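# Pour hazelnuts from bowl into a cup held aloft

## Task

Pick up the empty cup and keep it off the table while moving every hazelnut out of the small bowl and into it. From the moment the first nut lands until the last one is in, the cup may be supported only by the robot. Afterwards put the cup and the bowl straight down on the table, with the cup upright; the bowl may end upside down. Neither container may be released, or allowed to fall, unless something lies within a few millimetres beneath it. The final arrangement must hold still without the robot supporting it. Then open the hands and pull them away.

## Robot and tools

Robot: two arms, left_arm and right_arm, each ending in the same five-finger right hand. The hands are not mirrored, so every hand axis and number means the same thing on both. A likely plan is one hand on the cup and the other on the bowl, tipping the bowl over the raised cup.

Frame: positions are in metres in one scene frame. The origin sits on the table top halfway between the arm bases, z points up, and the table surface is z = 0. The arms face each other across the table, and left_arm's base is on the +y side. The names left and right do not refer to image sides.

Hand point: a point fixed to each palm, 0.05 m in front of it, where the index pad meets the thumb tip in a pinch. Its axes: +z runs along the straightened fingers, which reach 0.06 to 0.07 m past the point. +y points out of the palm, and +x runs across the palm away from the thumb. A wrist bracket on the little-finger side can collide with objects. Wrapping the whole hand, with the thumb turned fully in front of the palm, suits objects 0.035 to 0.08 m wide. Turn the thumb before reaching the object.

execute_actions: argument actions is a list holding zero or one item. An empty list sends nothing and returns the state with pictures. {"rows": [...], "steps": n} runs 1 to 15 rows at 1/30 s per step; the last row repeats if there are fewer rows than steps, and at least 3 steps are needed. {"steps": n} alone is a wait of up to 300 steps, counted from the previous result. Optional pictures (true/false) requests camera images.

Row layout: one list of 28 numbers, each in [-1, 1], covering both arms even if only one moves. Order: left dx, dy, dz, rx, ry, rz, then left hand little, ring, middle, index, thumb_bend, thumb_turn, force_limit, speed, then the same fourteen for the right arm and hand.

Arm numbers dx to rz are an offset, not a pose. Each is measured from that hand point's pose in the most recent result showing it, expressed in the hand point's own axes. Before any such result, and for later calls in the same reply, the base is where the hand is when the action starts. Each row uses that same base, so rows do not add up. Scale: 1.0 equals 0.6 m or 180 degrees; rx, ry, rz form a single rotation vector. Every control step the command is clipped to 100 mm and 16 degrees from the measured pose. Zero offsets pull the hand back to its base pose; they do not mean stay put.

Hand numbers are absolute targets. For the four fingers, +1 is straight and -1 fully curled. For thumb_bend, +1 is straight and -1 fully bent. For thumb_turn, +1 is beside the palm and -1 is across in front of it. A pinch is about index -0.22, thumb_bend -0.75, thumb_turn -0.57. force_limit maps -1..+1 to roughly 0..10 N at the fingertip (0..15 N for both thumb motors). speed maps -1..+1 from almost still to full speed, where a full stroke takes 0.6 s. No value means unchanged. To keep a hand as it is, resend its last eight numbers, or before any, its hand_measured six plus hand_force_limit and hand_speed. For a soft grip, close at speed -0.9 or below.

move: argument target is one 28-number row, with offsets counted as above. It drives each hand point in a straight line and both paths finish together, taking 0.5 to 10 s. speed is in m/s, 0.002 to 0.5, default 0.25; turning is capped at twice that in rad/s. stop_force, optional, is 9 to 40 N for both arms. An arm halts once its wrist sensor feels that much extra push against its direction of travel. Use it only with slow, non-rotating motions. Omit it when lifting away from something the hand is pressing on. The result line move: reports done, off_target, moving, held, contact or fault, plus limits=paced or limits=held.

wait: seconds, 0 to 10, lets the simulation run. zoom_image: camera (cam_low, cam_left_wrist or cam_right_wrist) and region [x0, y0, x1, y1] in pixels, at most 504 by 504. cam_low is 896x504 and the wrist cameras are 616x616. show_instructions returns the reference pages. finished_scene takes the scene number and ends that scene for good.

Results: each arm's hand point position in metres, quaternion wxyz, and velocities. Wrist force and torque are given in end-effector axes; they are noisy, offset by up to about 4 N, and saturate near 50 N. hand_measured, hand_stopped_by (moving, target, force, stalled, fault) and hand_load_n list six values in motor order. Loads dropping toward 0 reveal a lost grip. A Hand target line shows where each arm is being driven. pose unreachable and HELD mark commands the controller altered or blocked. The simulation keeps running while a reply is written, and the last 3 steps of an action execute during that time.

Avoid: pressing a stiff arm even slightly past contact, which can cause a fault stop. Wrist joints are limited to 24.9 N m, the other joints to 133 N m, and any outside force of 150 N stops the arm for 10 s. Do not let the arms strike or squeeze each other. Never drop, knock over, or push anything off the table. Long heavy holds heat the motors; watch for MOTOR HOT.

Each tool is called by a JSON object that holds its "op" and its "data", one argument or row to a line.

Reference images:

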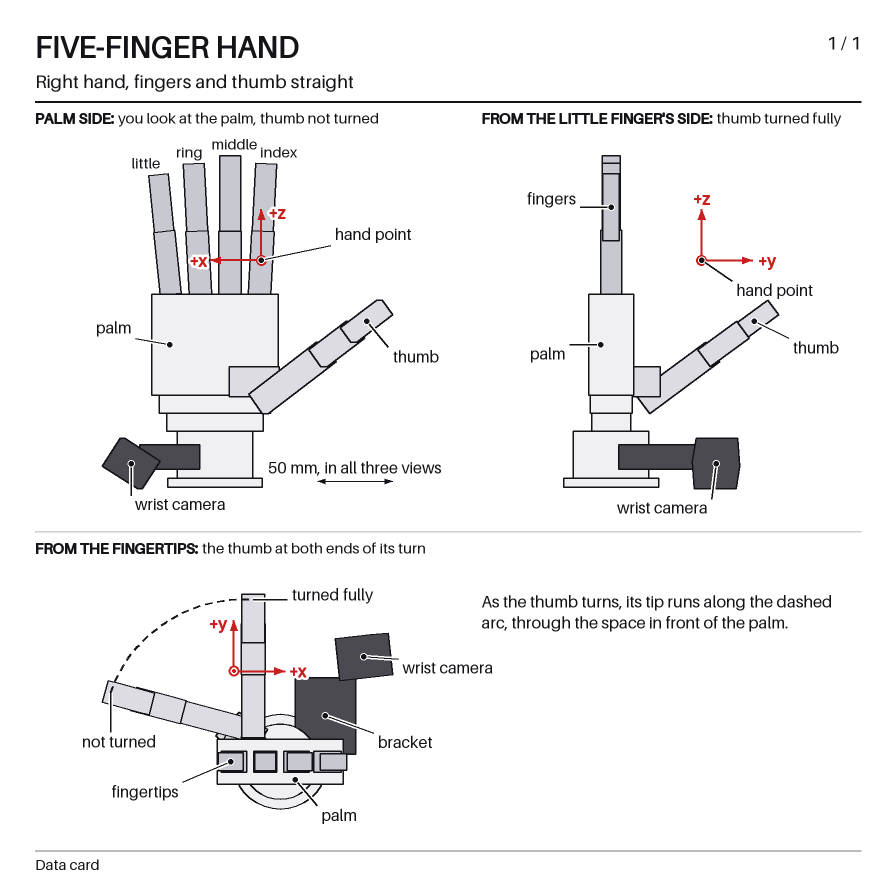

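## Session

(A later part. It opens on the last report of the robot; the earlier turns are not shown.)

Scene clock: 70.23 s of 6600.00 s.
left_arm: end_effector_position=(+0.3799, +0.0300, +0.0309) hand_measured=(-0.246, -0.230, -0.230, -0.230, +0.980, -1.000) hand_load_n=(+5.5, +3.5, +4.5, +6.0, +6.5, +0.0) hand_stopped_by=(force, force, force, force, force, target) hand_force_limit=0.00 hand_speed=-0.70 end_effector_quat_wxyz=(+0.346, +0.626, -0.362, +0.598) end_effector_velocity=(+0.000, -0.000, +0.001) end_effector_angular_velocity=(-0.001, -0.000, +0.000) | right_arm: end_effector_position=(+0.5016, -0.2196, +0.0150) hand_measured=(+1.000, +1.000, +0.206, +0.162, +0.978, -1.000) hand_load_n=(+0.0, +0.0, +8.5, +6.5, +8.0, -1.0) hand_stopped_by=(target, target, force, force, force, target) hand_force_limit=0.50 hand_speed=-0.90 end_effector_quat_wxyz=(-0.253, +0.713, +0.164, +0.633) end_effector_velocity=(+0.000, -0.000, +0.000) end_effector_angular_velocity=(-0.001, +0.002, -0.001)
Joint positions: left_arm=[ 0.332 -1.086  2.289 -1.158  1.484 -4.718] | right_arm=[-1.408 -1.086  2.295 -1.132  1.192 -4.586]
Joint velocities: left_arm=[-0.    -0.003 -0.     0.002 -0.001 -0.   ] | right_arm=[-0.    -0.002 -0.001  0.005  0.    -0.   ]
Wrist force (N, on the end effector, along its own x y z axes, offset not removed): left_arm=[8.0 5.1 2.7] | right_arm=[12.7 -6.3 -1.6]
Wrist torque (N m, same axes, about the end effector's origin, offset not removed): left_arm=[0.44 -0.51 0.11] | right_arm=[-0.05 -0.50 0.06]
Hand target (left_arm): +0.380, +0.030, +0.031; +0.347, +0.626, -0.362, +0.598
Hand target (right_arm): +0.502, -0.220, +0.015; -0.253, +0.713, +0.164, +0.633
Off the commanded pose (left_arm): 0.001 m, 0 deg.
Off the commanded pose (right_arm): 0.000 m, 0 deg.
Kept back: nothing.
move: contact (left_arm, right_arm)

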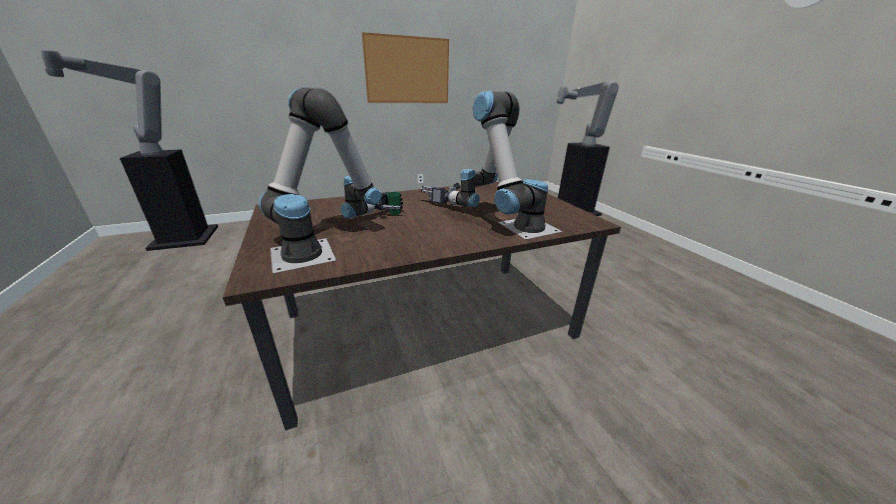

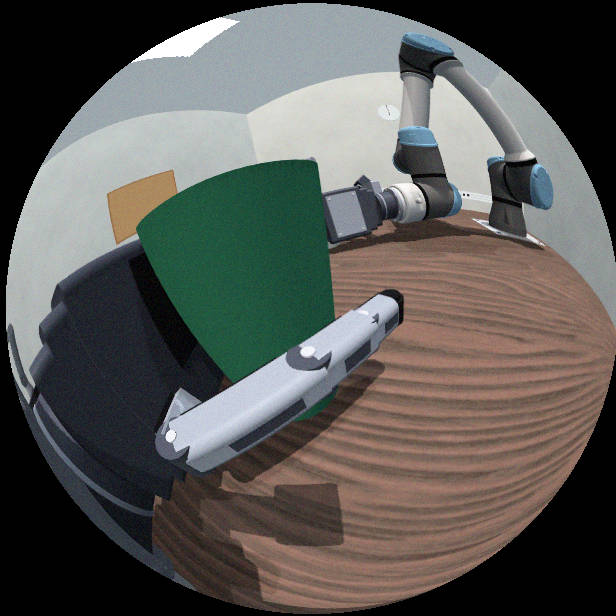

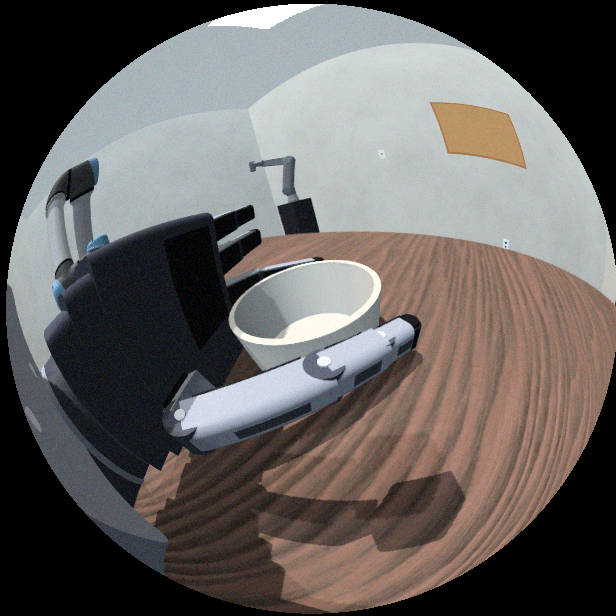

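Both are on the table. Open, then back away.

{"op": "move", "data": {
  "target": [0.001,0,0,0,0,0, 1,1,1,1,1,-1,0.0,-0.1, 0.001,0,0,0,0,0, 1,1,1,1,1,-1,0.5,-0.3]
}}

{"op": "move", "data": {
  "target": [0,-0.04,-0.12,0,0,0, 1,1,1,1,1,-1,0.0,-0.1, 0,-0.035,-0.11,0,0,0, 1,1,1,1,1,-1,0.5,-0.3],
  "speed": 0.12
}}

Scene clock: 71.57 s of 6600.00 s.
left_arm: end_effector_position=(+0.3799, +0.0300, +0.0315) hand_measured=(+1.000, +1.000, +1.000, +1.000, +1.000, -1.000) hand_load_n=(+0.0, +0.0, +0.0, +0.0, +0.0, +0.0) hand_stopped_by=(target, target, target, target, target, target) hand_force_limit=0.00 hand_speed=-0.10 end_effector_quat_wxyz=(+0.346, +0.626, -0.362, +0.598) end_effector_velocity=(+0.000, +0.000, +0.000) end_effector_angular_velocity=(-0.000, +0.000, +0.000) | right_arm: end_effector_position=(+0.5017, -0.2196, +0.0155) hand_measured=(+1.000, +1.000, +1.000, +1.000, +1.000, -1.000) hand_load_n=(+0.0, +0.0, +0.0, +0.0, +0.0, +0.5) hand_stopped_by=(target, target, target, target, target, target) hand_force_limit=0.50 hand_speed=-0.30 end_effector_quat_wxyz=(-0.253, +0.713, +0.164, +0.633) end_effector_velocity=(-0.000, +0.001, +0.000) end_effector_angular_velocity=(+0.000, -0.001, +0.002)
Joint positions: left_arm=[ 0.332 -1.088  2.289 -1.156  1.484 -4.718] | right_arm=[-1.409 -1.088  2.295 -1.131  1.192 -4.586]
Joint velocities: left_arm=[ 0.001 -0.     0.     0.     0.    -0.   ] | right_arm=[ 0.001 -0.001  0.    -0.001 -0.001 -0.   ]
Wrist force (N, on the end effector, along its own x y z axes, offset not removed): left_arm=[1.6 3.1 -0.1] | right_arm=[-2.8 -0.8 1.0]
Wrist torque (N m, same axes, about the end effector's origin, offset not removed): left_arm=[0.35 -0.32 0.09] | right_arm=[-0.10 0.12 -0.21]
Hand target (left_arm): +0.380, +0.030, +0.031; +0.346, +0.626, -0.362, +0.598
Hand target (right_arm): +0.502, -0.220, +0.016; -0.253, +0.713, +0.164, +0.633
Off the commanded pose (left_arm): 0.000 m, 0 deg.
Off the commanded pose (right_arm): 0.000 m, 0 deg.
Kept back: nothing.
move: done

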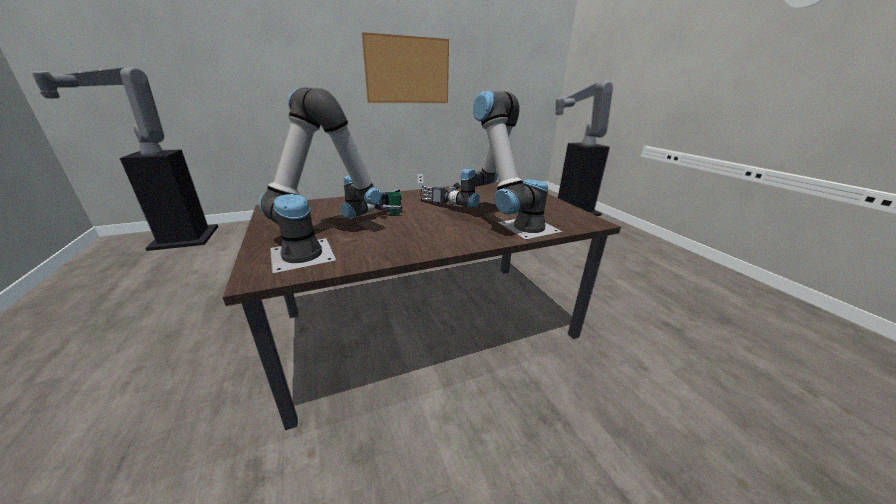

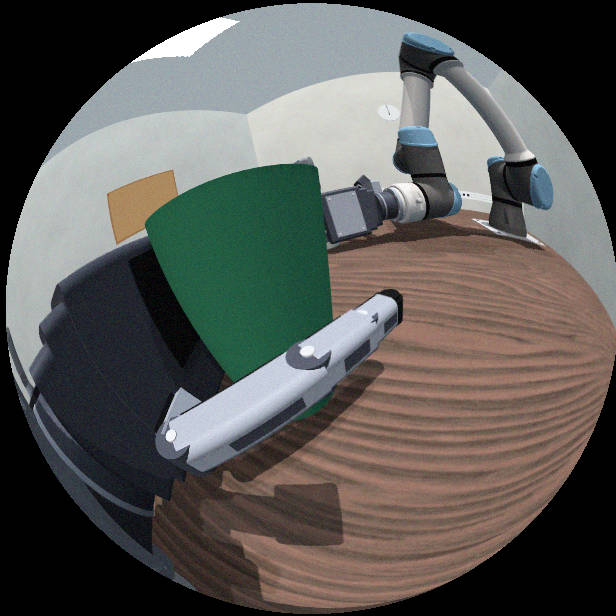

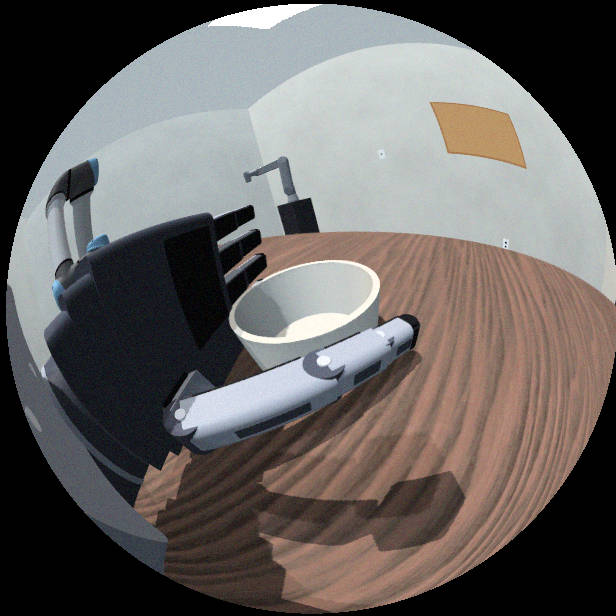

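Scene clock: 72.70 s of 6600.00 s.
left_arm: end_effector_position=(+0.3648, +0.1041, +0.0346) hand_measured=(+1.000, +1.000, +1.000, +1.000, +1.000, -1.000) hand_load_n=(+0.0, +0.0, +0.0, +0.0, +0.0, +0.0) hand_stopped_by=(target, target, target, target, target, target) hand_force_limit=0.00 hand_speed=-0.10 end_effector_quat_wxyz=(+0.347, +0.626, -0.362, +0.598) end_effector_velocity=(-0.001, +0.002, +0.000) end_effector_angular_velocity=(-0.000, -0.000, -0.001) | right_arm: end_effector_position=(+0.4361, -0.2400, +0.0234) hand_measured=(+1.000, +1.000, +1.000, +1.000, +1.000, -1.000) hand_load_n=(+0.0, +0.0, +0.0, +0.0, +0.0, +0.0) hand_stopped_by=(target, target, target, target, target, target) hand_force_limit=0.50 hand_speed=-0.30 end_effector_quat_wxyz=(-0.253, +0.713, +0.164, +0.633) end_effector_velocity=(-0.001, -0.001, +0.001) end_effector_angular_velocity=(-0.001, -0.001, +0.001)
Joint positions: left_arm=[ 0.398 -1.167  2.459 -1.247  1.549 -4.715] | right_arm=[-1.428 -1.191  2.482 -1.214  1.172 -4.588]
Joint velocities: left_arm=[ 0.002 -0.003  0.005 -0.003  0.002  0.   ] | right_arm=[-0.001 -0.004  0.004 -0.001 -0.002 -0.001]
Wrist force (N, on the end effector, along its own x y z axes, offset not removed): left_arm=[4.3 1.5 -2.3] | right_arm=[0.5 -1.0 1.6]
Wrist torque (N m, same axes, about the end effector's origin, offset not removed): left_arm=[0.46 -0.80 0.26] | right_arm=[-0.23 -0.07 -0.02]
Hand target (left_arm): +0.365, +0.104, +0.035; +0.347, +0.626, -0.362, +0.598
Hand target (right_arm): +0.436, -0.240, +0.023; -0.253, +0.713, +0.164, +0.633
Off the commanded pose (left_arm): 0.000 m, 0 deg.
Off the commanded pose (right_arm): 0.000 m, 0 deg.
Kept back: nothing.
move: done

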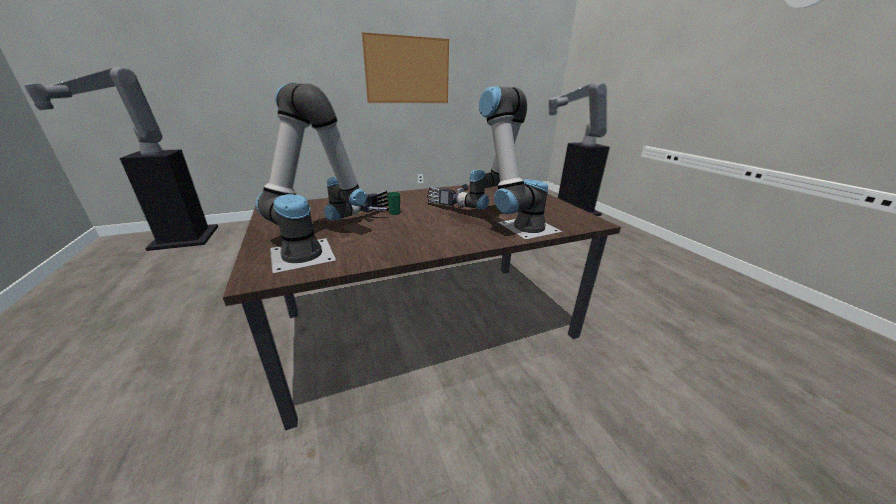

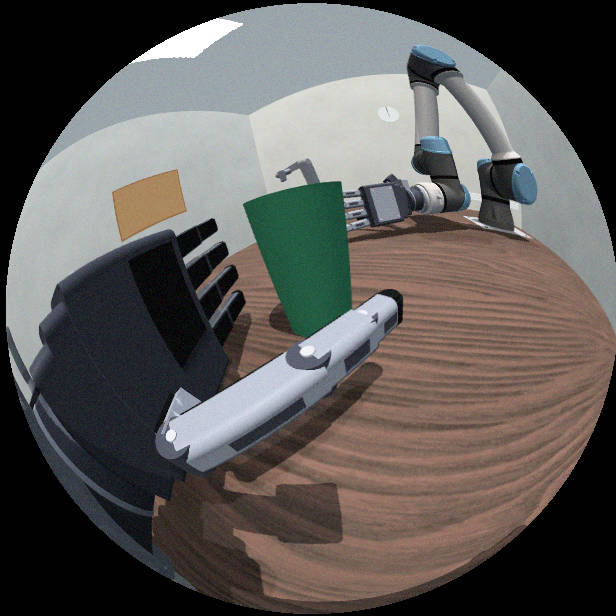

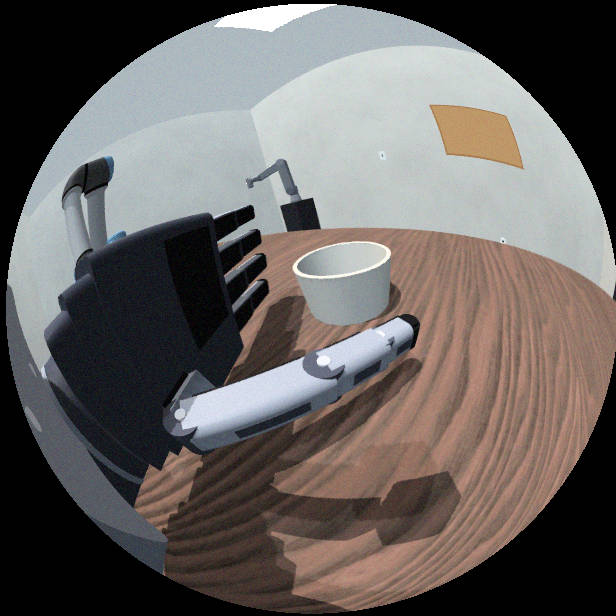

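{"op": "move", "data": {
  "target": [0.40,-0.08,-0.12,0,0,0, 1,1,1,1,1,-1,0.0,-0.1, 0.33,-0.05,-0.09,0,0,0, 1,1,1,1,1,-1,0.5,-0.3],
  "speed": 0.35
}}

Scene clock: 74.33 s of 6600.00 s.
left_arm: end_effector_position=(+0.3759, +0.1814, +0.2772) hand_measured=(+1.000, +1.000, +1.000, +1.000, +1.000, -1.000) hand_load_n=(+0.0, +0.0, +0.0, +0.0, +0.0, +0.0) hand_stopped_by=(target, target, target, target, target, target) hand_force_limit=0.00 hand_speed=-0.10 end_effector_quat_wxyz=(+0.347, +0.626, -0.361, +0.598) end_effector_velocity=(+0.001, +0.001, +0.002) end_effector_angular_velocity=(+0.008, +0.002, -0.001) | right_arm: end_effector_position=(+0.4040, -0.2631, +0.2269) hand_measured=(+1.000, +1.000, +1.000, +1.000, +1.000, -1.000) hand_load_n=(+0.0, +0.0, +0.0, +0.0, +0.0, +0.0) hand_stopped_by=(target, target, target, target, target, target) hand_force_limit=0.50 hand_speed=-0.30 end_effector_quat_wxyz=(-0.253, +0.713, +0.164, +0.633) end_effector_velocity=(-0.000, -0.001, +0.003) end_effector_angular_velocity=(-0.002, +0.004, +0.002)
Joint positions: left_arm=[ 0.606 -1.848  2.248 -0.354  1.757 -4.706] | right_arm=[-1.502 -1.87   2.361 -0.412  1.099 -4.594]
Joint velocities: left_arm=[ 0.005  0.001 -0.012  0.019  0.006  0.004] | right_arm=[-0.005 -0.007 -0.007  0.02  -0.007 -0.003]
Wrist force (N, on the end effector, along its own x y z axes, offset not removed): left_arm=[0.6 1.6 -3.2] | right_arm=[-0.2 0.1 -1.6]
Wrist torque (N m, same axes, about the end effector's origin, offset not removed): left_arm=[0.44 0.03 -0.05] | right_arm=[0.17 0.04 -0.07]
Hand target (left_arm): +0.376, +0.181, +0.277; +0.347, +0.626, -0.362, +0.598
Hand target (right_arm): +0.404, -0.263, +0.227; -0.253, +0.713, +0.164, +0.633
Off the commanded pose (left_arm): 0.001 m, 0 deg.
Off the commanded pose (right_arm): 0.000 m, 0 deg.
Kept back: nothing.
move: done

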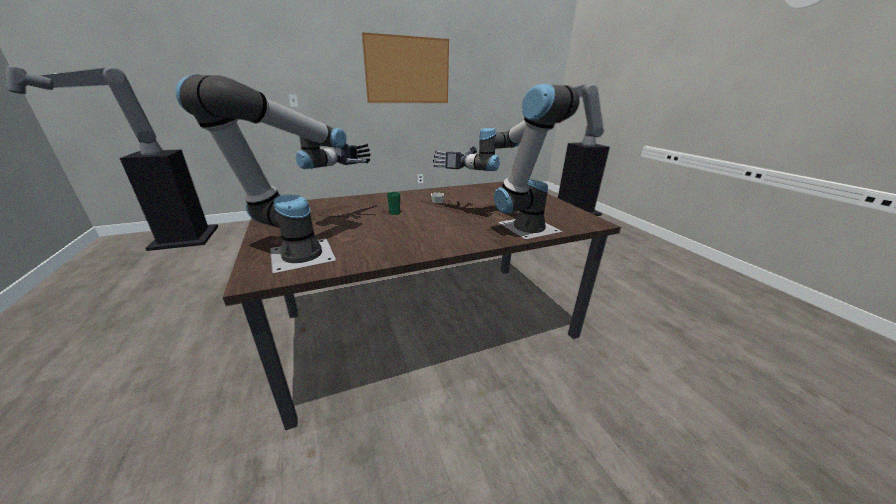

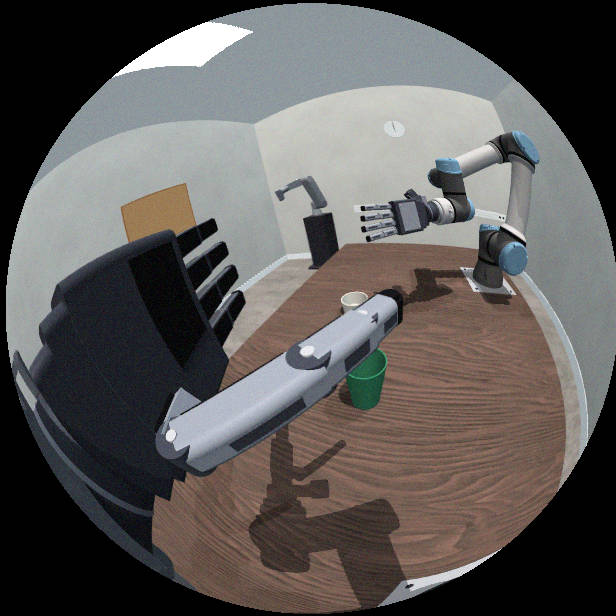

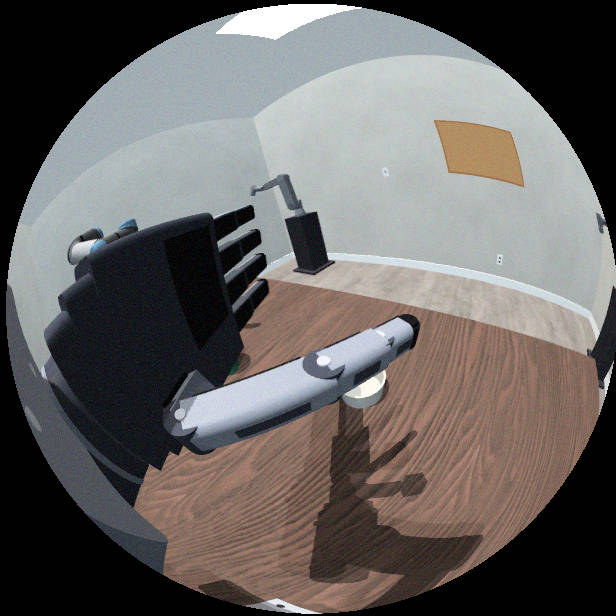

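{"op": "finished_scene", "data": {
  "scene": 1
}}

The scene is finished: the task was done.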